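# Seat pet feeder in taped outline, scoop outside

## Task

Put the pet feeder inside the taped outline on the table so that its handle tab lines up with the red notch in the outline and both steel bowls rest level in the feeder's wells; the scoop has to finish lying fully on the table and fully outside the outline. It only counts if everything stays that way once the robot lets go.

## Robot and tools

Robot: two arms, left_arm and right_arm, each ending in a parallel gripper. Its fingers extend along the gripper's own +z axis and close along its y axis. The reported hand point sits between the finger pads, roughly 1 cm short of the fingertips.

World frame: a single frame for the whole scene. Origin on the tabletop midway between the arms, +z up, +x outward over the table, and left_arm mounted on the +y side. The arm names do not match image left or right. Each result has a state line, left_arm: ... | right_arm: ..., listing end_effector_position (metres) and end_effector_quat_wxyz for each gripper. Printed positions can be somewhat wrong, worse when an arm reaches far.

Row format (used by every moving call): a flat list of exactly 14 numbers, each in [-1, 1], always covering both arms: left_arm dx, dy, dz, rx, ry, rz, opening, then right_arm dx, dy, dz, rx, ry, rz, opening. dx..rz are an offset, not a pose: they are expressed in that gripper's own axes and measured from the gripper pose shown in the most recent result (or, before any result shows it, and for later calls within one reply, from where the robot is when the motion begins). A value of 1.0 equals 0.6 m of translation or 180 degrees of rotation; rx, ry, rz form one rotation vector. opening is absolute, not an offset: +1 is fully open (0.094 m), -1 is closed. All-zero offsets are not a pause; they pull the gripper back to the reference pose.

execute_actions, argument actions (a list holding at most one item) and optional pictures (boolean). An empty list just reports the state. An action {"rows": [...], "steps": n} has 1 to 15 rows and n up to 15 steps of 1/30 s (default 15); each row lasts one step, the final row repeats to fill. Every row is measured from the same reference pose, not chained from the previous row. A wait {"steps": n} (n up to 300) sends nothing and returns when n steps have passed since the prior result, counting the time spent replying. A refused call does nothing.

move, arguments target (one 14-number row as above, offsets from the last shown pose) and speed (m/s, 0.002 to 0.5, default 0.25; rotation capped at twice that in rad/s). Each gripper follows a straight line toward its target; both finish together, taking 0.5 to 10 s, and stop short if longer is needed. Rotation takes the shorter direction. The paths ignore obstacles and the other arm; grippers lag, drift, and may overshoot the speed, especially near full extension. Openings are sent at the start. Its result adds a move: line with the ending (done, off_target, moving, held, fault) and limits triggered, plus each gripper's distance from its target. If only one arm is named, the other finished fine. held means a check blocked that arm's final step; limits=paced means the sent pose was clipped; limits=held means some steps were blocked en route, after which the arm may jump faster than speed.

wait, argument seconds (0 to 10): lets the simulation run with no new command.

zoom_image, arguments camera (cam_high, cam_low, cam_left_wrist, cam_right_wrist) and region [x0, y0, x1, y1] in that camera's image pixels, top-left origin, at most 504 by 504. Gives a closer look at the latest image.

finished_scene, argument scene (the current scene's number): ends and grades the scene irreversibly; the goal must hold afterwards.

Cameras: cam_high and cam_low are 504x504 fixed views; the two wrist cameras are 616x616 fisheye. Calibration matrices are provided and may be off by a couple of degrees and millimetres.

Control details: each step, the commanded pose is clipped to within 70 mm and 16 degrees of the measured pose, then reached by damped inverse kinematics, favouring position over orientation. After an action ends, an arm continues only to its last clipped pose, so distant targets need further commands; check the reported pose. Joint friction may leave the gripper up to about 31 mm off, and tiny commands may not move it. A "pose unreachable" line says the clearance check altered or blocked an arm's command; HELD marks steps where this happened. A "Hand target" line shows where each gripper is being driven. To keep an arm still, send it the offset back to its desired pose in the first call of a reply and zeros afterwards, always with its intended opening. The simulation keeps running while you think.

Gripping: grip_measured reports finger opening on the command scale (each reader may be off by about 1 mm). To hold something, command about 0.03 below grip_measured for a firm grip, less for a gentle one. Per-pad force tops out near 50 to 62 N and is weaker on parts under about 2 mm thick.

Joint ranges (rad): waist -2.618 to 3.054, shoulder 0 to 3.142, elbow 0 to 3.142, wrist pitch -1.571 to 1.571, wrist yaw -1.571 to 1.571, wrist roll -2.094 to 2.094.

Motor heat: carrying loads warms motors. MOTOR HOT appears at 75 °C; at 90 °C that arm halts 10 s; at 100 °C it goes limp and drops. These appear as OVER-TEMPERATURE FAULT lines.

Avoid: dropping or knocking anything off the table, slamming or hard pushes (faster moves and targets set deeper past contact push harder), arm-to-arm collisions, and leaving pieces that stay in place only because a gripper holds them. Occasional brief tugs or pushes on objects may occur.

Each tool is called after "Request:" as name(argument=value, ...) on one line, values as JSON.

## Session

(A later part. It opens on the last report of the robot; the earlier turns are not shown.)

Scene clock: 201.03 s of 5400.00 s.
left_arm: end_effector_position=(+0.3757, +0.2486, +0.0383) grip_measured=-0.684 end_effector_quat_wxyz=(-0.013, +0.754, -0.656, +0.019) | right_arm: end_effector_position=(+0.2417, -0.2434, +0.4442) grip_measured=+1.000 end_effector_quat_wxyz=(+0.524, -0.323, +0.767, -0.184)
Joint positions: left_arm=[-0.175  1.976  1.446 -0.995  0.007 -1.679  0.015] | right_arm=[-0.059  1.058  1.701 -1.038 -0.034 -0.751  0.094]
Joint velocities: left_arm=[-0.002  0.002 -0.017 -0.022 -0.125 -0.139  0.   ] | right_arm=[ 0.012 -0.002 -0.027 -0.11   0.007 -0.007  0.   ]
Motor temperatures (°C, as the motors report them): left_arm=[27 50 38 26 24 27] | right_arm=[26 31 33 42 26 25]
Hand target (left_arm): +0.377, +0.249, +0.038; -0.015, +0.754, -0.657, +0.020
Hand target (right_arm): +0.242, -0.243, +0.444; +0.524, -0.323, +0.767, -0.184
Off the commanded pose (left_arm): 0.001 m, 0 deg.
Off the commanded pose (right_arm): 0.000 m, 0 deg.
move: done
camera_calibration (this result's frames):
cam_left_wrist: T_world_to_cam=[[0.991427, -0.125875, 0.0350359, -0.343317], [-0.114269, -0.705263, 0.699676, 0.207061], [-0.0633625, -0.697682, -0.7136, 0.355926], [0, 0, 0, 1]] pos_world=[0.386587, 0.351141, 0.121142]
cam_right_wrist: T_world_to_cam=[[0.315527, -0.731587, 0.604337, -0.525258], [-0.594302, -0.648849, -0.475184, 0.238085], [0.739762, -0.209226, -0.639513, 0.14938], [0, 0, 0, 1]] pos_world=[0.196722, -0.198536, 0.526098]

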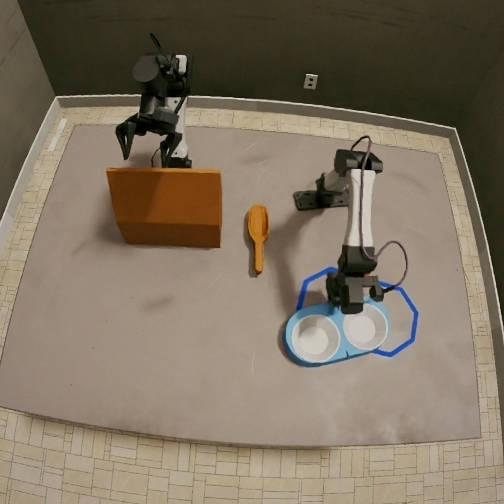

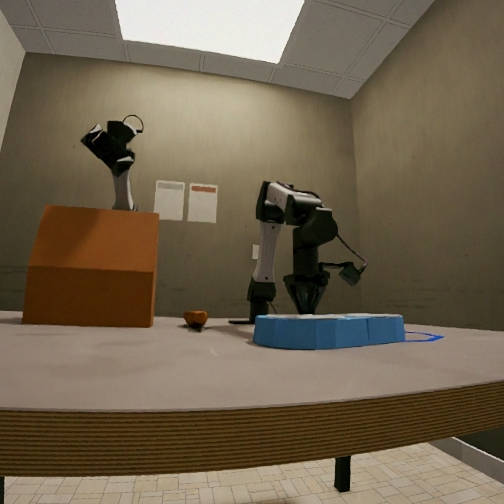

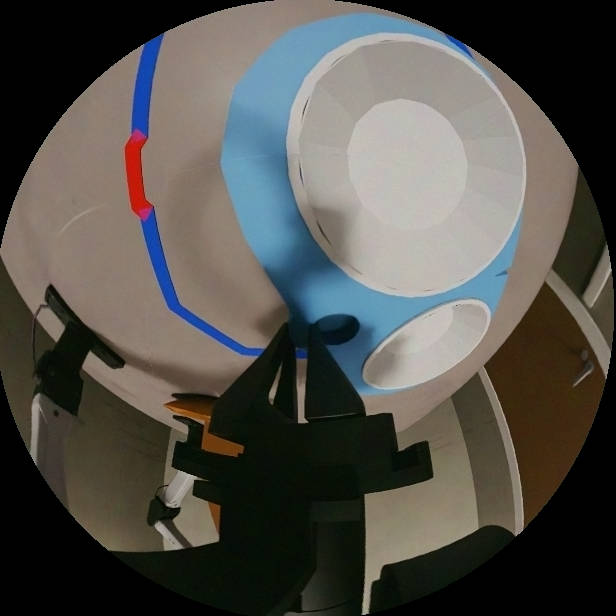

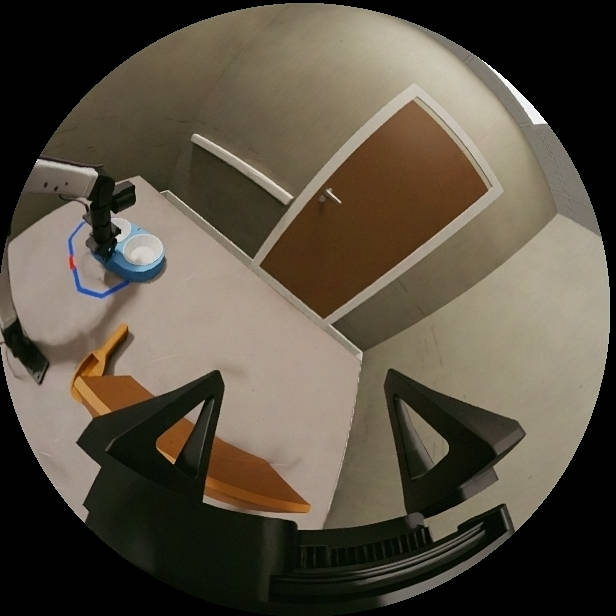

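Request:
move(target=[-0.207,0.088,-0.006,-0.002,0.007,0.156,-0.75, 0,0,0,0,0,0,1], speed=0.04)

Request:
zoom_image(camera="cam_high", region=[270, 250, 430, 380])

Scene clock: 212.57 s of 5400.00 s.
left_arm: end_effector_position=(+0.3095, +0.3590, +0.0383) grip_measured=-0.684 end_effector_quat_wxyz=(+0.004, -0.573, +0.819, -0.024) | right_arm: end_effector_position=(+0.2417, -0.2434, +0.4442) grip_measured=+1.000 end_effector_quat_wxyz=(+0.524, -0.323, +0.767, -0.184)
Joint positions: left_arm=[ 0.188  1.841  1.262 -0.973  0.045 -0.828  0.015] | right_arm=[-0.059  1.058  1.701 -1.038 -0.034 -0.751  0.094]
Joint velocities: left_arm=[-0.007 -0.002  0.022 -0.007  0.051 -0.051  0.   ] | right_arm=[-0.002 -0.007 -0.002 -0.022 -0.037  0.037  0.   ]
Motor temperatures (°C, as the motors report them): left_arm=[27 49 37 26 24 27] | right_arm=[26 31 33 42 26 25]
Hand target (left_arm): +0.304, +0.362, +0.037; +0.006, -0.572, +0.820, -0.025
Hand target (right_arm): +0.242, -0.243, +0.444; +0.524, -0.323, +0.767, -0.184
Off the commanded pose (left_arm): 0.006 m, 0 deg.
Off the commanded pose (right_arm): 0.000 m, 0 deg.
After step 90, 2.13 s passed at rest.
move: done
camera_calibration (this result's frames):
cam_left_wrist: T_world_to_cam=[[0.816583, -0.576025, 0.037259, -0.0481888], [-0.429742, -0.563577, 0.70548, 0.323867], [-0.385376, -0.592095, -0.70775, 0.490284], [0, 0, 0, 1]] pos_world=[0.367473, 0.445061, 0.120312]
cam_right_wrist: T_world_to_cam=[[0.315527, -0.731587, 0.604337, -0.525258], [-0.594302, -0.648849, -0.475184, 0.238085], [0.739762, -0.209226, -0.639513, 0.14938], [0, 0, 0, 1]] pos_world=[0.196722, -0.198536, 0.526098]

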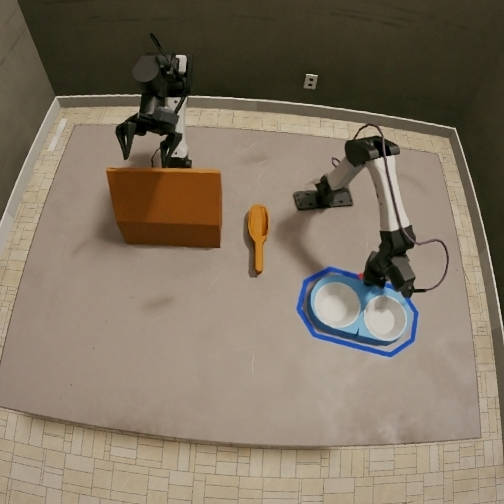

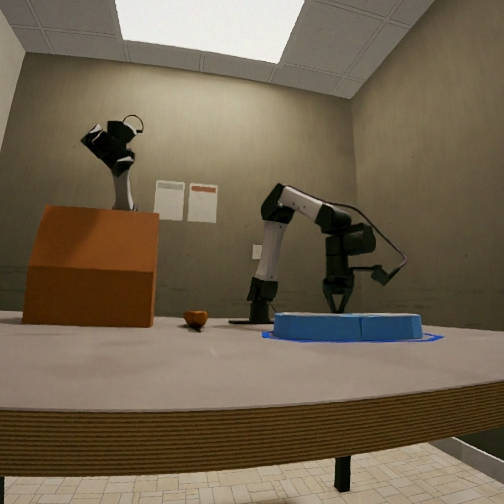

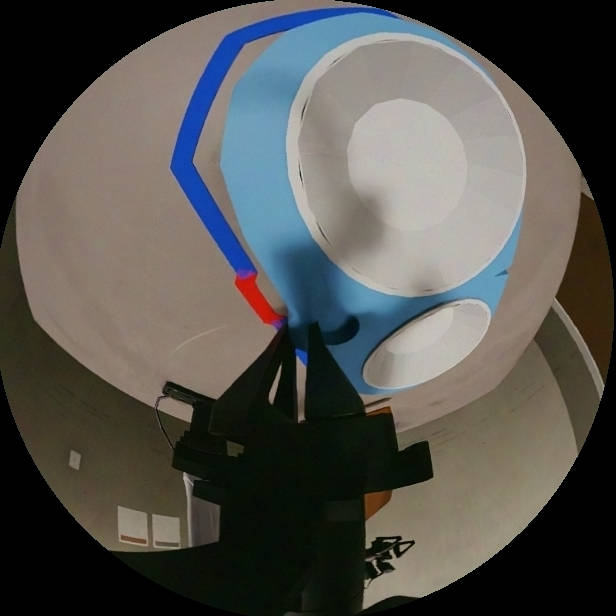

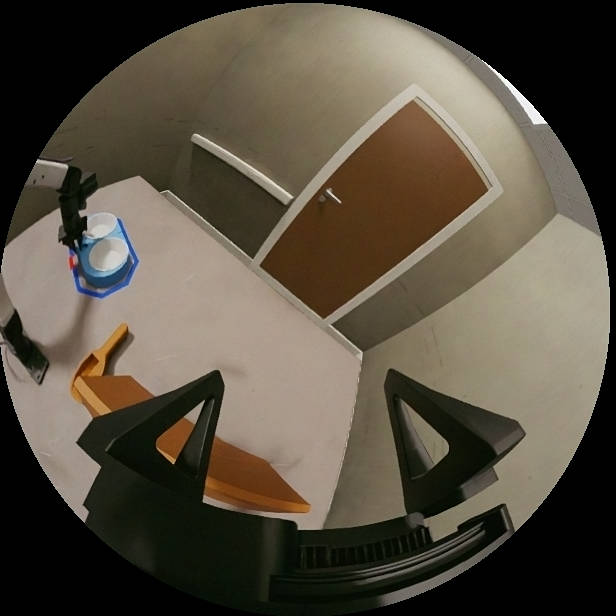

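Region (270, 250, 430, 380) of cam_high's 504x504 image, scaled by 3.150, with more detail than that image has; it fills the top 410 rows of this view, and the rest is white.

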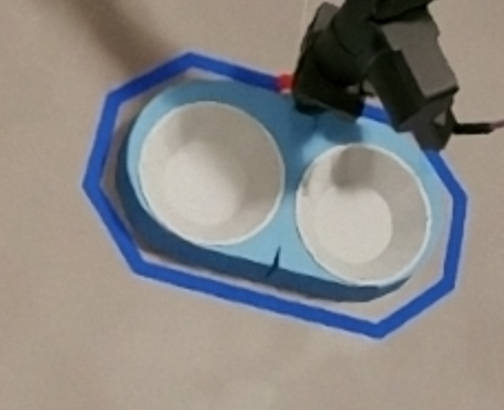

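Same fit as scene 1. Release.

Request:
move(target=[0,0,0,0,0,0,-0.4, 0,0,0,0,0,0,1])

Request:
move(target=[0,0,-0.12,0,0,0,-0.4, 0,0,0,0,0,0,1], speed=0.06)

Request:
move(target=[0,0.2,-0.05,0,0,0,-0.4, 0,0,0,0,0,0,1])

Request:
zoom_image(camera="cam_high", region=[270, 250, 430, 380])

Scene clock: 218.97 s of 5400.00 s.
left_arm: end_effector_position=(+0.3098, +0.3590, +0.0383) grip_measured=-0.402 end_effector_quat_wxyz=(+0.005, -0.573, +0.819, -0.025) | right_arm: end_effector_position=(+0.2417, -0.2434, +0.4442) grip_measured=+1.000 end_effector_quat_wxyz=(+0.524, -0.323, +0.767, -0.184)
Joint positions: left_arm=[ 0.188  1.841  1.262 -0.972  0.046 -0.827  0.028] | right_arm=[-0.059  1.058  1.701 -1.038 -0.034 -0.751  0.094]
Joint velocities: left_arm=[-0.002  0.007  0.002 -0.051 -0.051  0.022 -0.   ] | right_arm=[-0.012  0.007 -0.007 -0.066 -0.007  0.007  0.   ]
Motor temperatures (°C, as the motors report them): left_arm=[27 49 37 26 24 27] | right_arm=[26 31 33 42 26 25]
Hand target (left_arm): +0.310, +0.359, +0.038; +0.004, -0.573, +0.819, -0.024
Hand target (right_arm): +0.242, -0.243, +0.444; +0.524, -0.323, +0.767, -0.184
Off the commanded pose (left_arm): 0.000 m, 0 deg.
Off the commanded pose (right_arm): 0.000 m, 0 deg.
After step 90, 2.70 s passed at rest.
move: done
camera_calibration (this result's frames):
cam_left_wrist: T_world_to_cam=[[0.816073, -0.576642, 0.038845, -0.0480804], [-0.431266, -0.562833, 0.705144, 0.324224], [-0.384753, -0.592202, -0.707999, 0.490287], [0, 0, 0, 1]] pos_world=[0.367703, 0.445107, 0.120366]
cam_right_wrist: T_world_to_cam=[[0.315527, -0.731587, 0.604337, -0.525258], [-0.594302, -0.648849, -0.475184, 0.238085], [0.739762, -0.209226, -0.639513, 0.14938], [0, 0, 0, 1]] pos_world=[0.196722, -0.198536, 0.526098]

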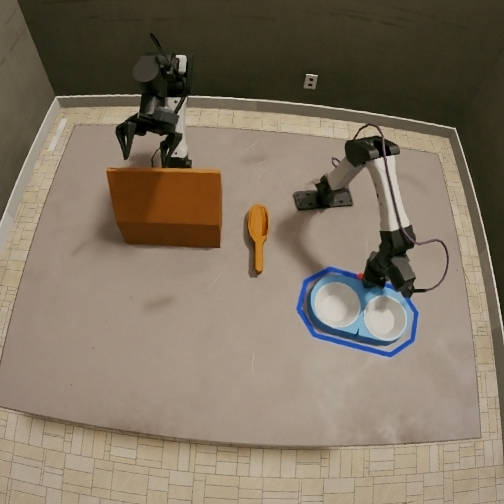

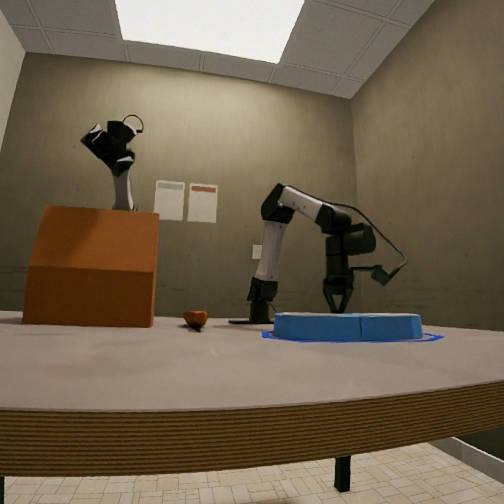

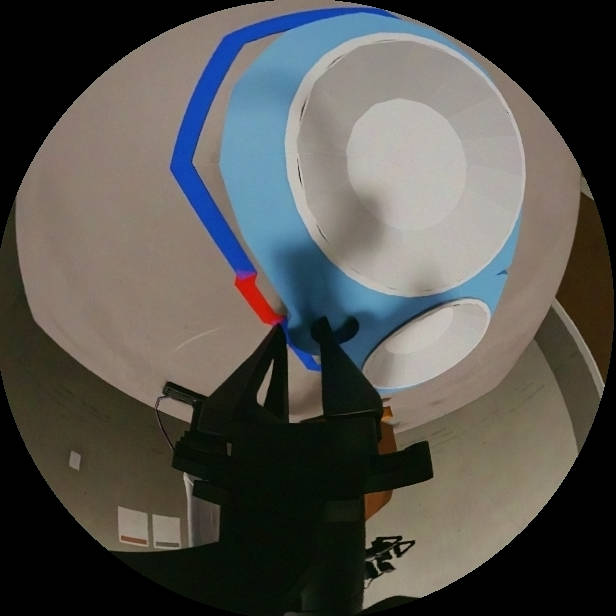

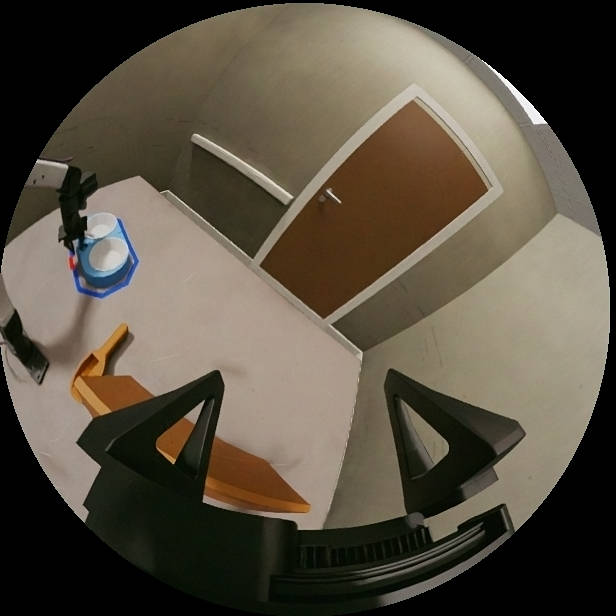

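Scene clock: 220.67 s of 5400.00 s.
left_arm: end_effector_position=(+0.3072, +0.3580, +0.1031) grip_measured=-0.402 end_effector_quat_wxyz=(-0.002, -0.572, +0.820, -0.023) | right_arm: end_effector_position=(+0.2417, -0.2434, +0.4442) grip_measured=+1.000 end_effector_quat_wxyz=(+0.524, -0.323, +0.767, -0.184)
Joint positions: left_arm=[ 0.188  1.791  1.462 -1.236  0.046 -0.824  0.028] | right_arm=[-0.059  1.058  1.701 -1.038 -0.034 -0.751  0.094]
Joint velocities: left_arm=[-0.012  0.007 -0.002 -0.007  0.125 -0.022  0.001] | right_arm=[-0.002  0.007 -0.012 -0.022 -0.11  -0.051  0.   ]
Motor temperatures (°C, as the motors report them): left_arm=[27 49 37 26 24 27] | right_arm=[26 31 33 42 26 25]
Hand target (left_arm): +0.308, +0.362, +0.110; +0.005, -0.573, +0.819, -0.025
Hand target (right_arm): +0.242, -0.243, +0.444; +0.524, -0.323, +0.767, -0.184
Off the commanded pose (left_arm): 0.008 m, 1 deg.
Off the commanded pose (right_arm): 0.000 m, 0 deg.
move: done
camera_calibration (this result's frames):
cam_left_wrist: T_world_to_cam=[[0.814964, -0.578639, 0.0317854, -0.0473258], [-0.424088, -0.558114, 0.713202, 0.272085], [-0.394947, -0.594714, -0.700237, 0.53777], [0, 0, 0, 1]] pos_world=[0.366348, 0.444289, 0.184019]
cam_right_wrist: T_world_to_cam=[[0.315527, -0.731587, 0.604337, -0.525258], [-0.594302, -0.648849, -0.475184, 0.238085], [0.739762, -0.209226, -0.639513, 0.14938], [0, 0, 0, 1]] pos_world=[0.196722, -0.198536, 0.526098]

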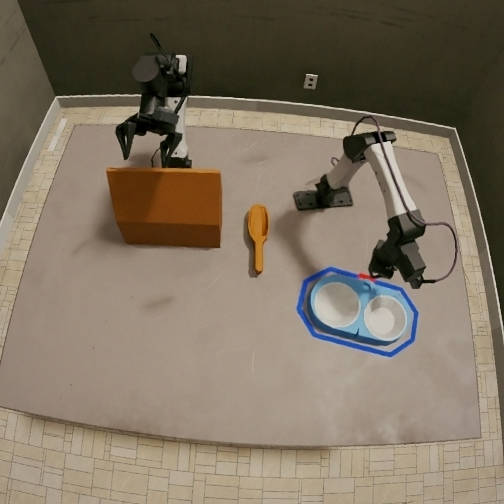

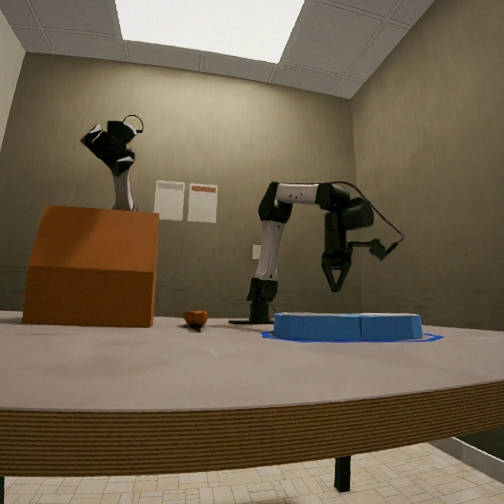

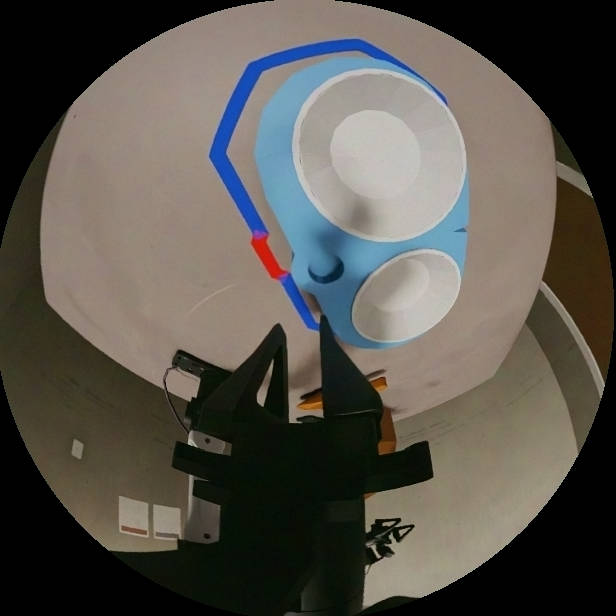

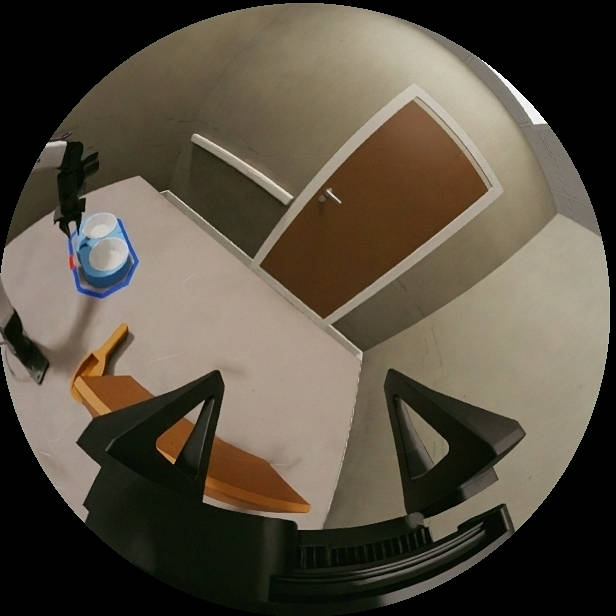

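Scene clock: 221.80 s of 5400.00 s.
left_arm: end_effector_position=(+0.2021, +0.4030, +0.1331) grip_measured=-0.402 end_effector_quat_wxyz=(+0.013, -0.572, +0.820, -0.023) | right_arm: end_effector_position=(+0.2417, -0.2434, +0.4442) grip_measured=+1.000 end_effector_quat_wxyz=(+0.524, -0.323, +0.767, -0.184)
Joint positions: left_arm=[ 0.508  1.511  1.277 -1.317  0.049 -0.505  0.028] | right_arm=[-0.059  1.058  1.701 -1.038 -0.034 -0.751  0.094]
Joint velocities: left_arm=[ 0.007 -0.007  0.002 -0.022  0.022  0.022  0.001] | right_arm=[ 0.007 -0.007  0.002  0.051  0.051 -0.037  0.   ]
Motor temperatures (°C, as the motors report them): left_arm=[27 48 37 26 24 27] | right_arm=[26 31 33 43 26 25]
Hand target (left_arm): +0.194, +0.398, +0.128; -0.002, -0.572, +0.820, -0.026
Hand target (right_arm): +0.242, -0.243, +0.444; +0.524, -0.323, +0.767, -0.184
Off the commanded pose (left_arm): 0.010 m, 2 deg.
Off the commanded pose (right_arm): 0.000 m, 0 deg.
move: done
camera_calibration (this result's frames):
cam_left_wrist: T_world_to_cam=[[0.814702, -0.578346, 0.042154, 0.0620208], [-0.440318, -0.569684, 0.69396, 0.241774], [-0.377334, -0.583931, -0.718779, 0.538628], [0, 0, 0, 1]] pos_world=[0.259172, 0.488126, 0.216758]
cam_right_wrist: T_world_to_cam=[[0.315527, -0.731587, 0.604337, -0.525258], [-0.594302, -0.648849, -0.475184, 0.238085], [0.739762, -0.209226, -0.639513, 0.14938], [0, 0, 0, 1]] pos_world=[0.196722, -0.198536, 0.526098]

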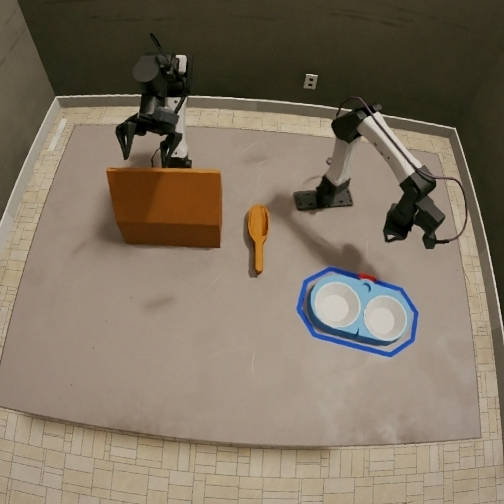

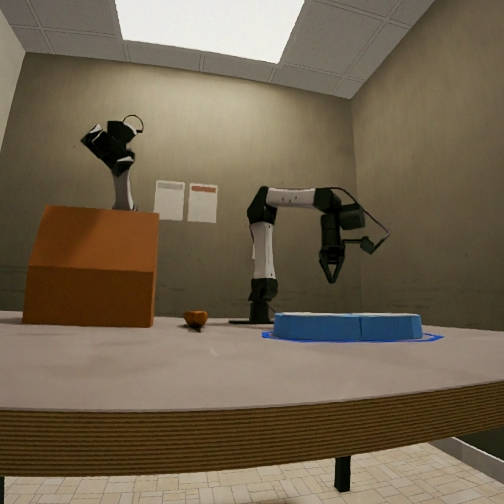

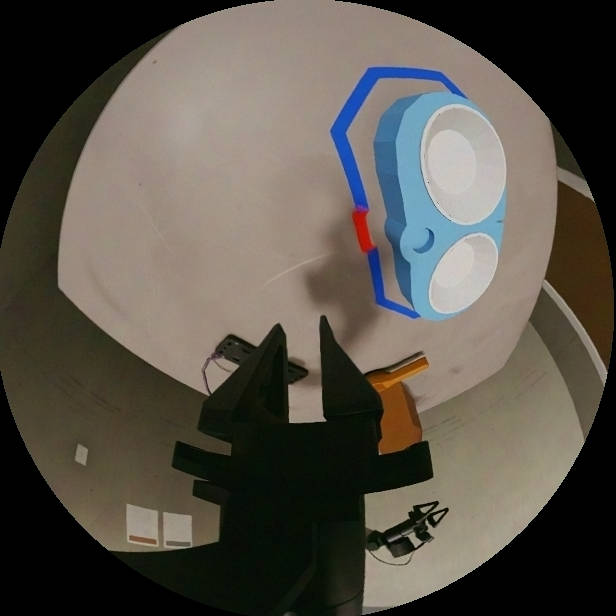

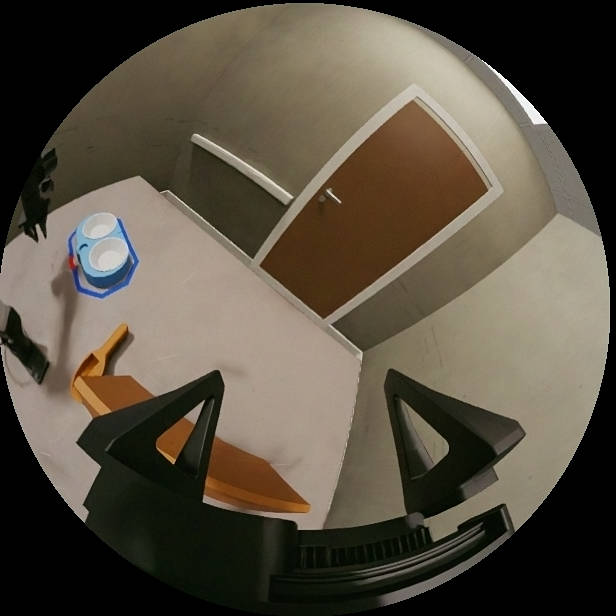

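Region (270, 250, 430, 380) of cam_high's 504x504 image, scaled by 3.150, with more detail than that image has; it fills the top 410 rows of this view, and the rest is white.

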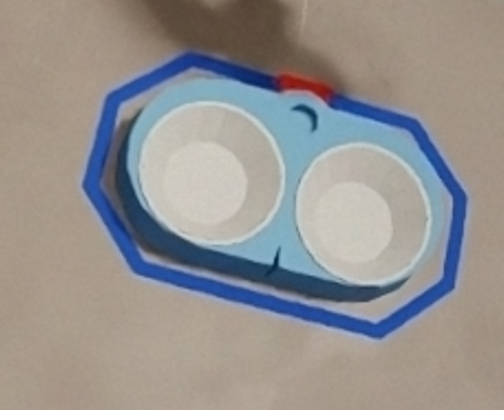

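Request:
finished_scene(scene=2)

The scene is finished: the task was done.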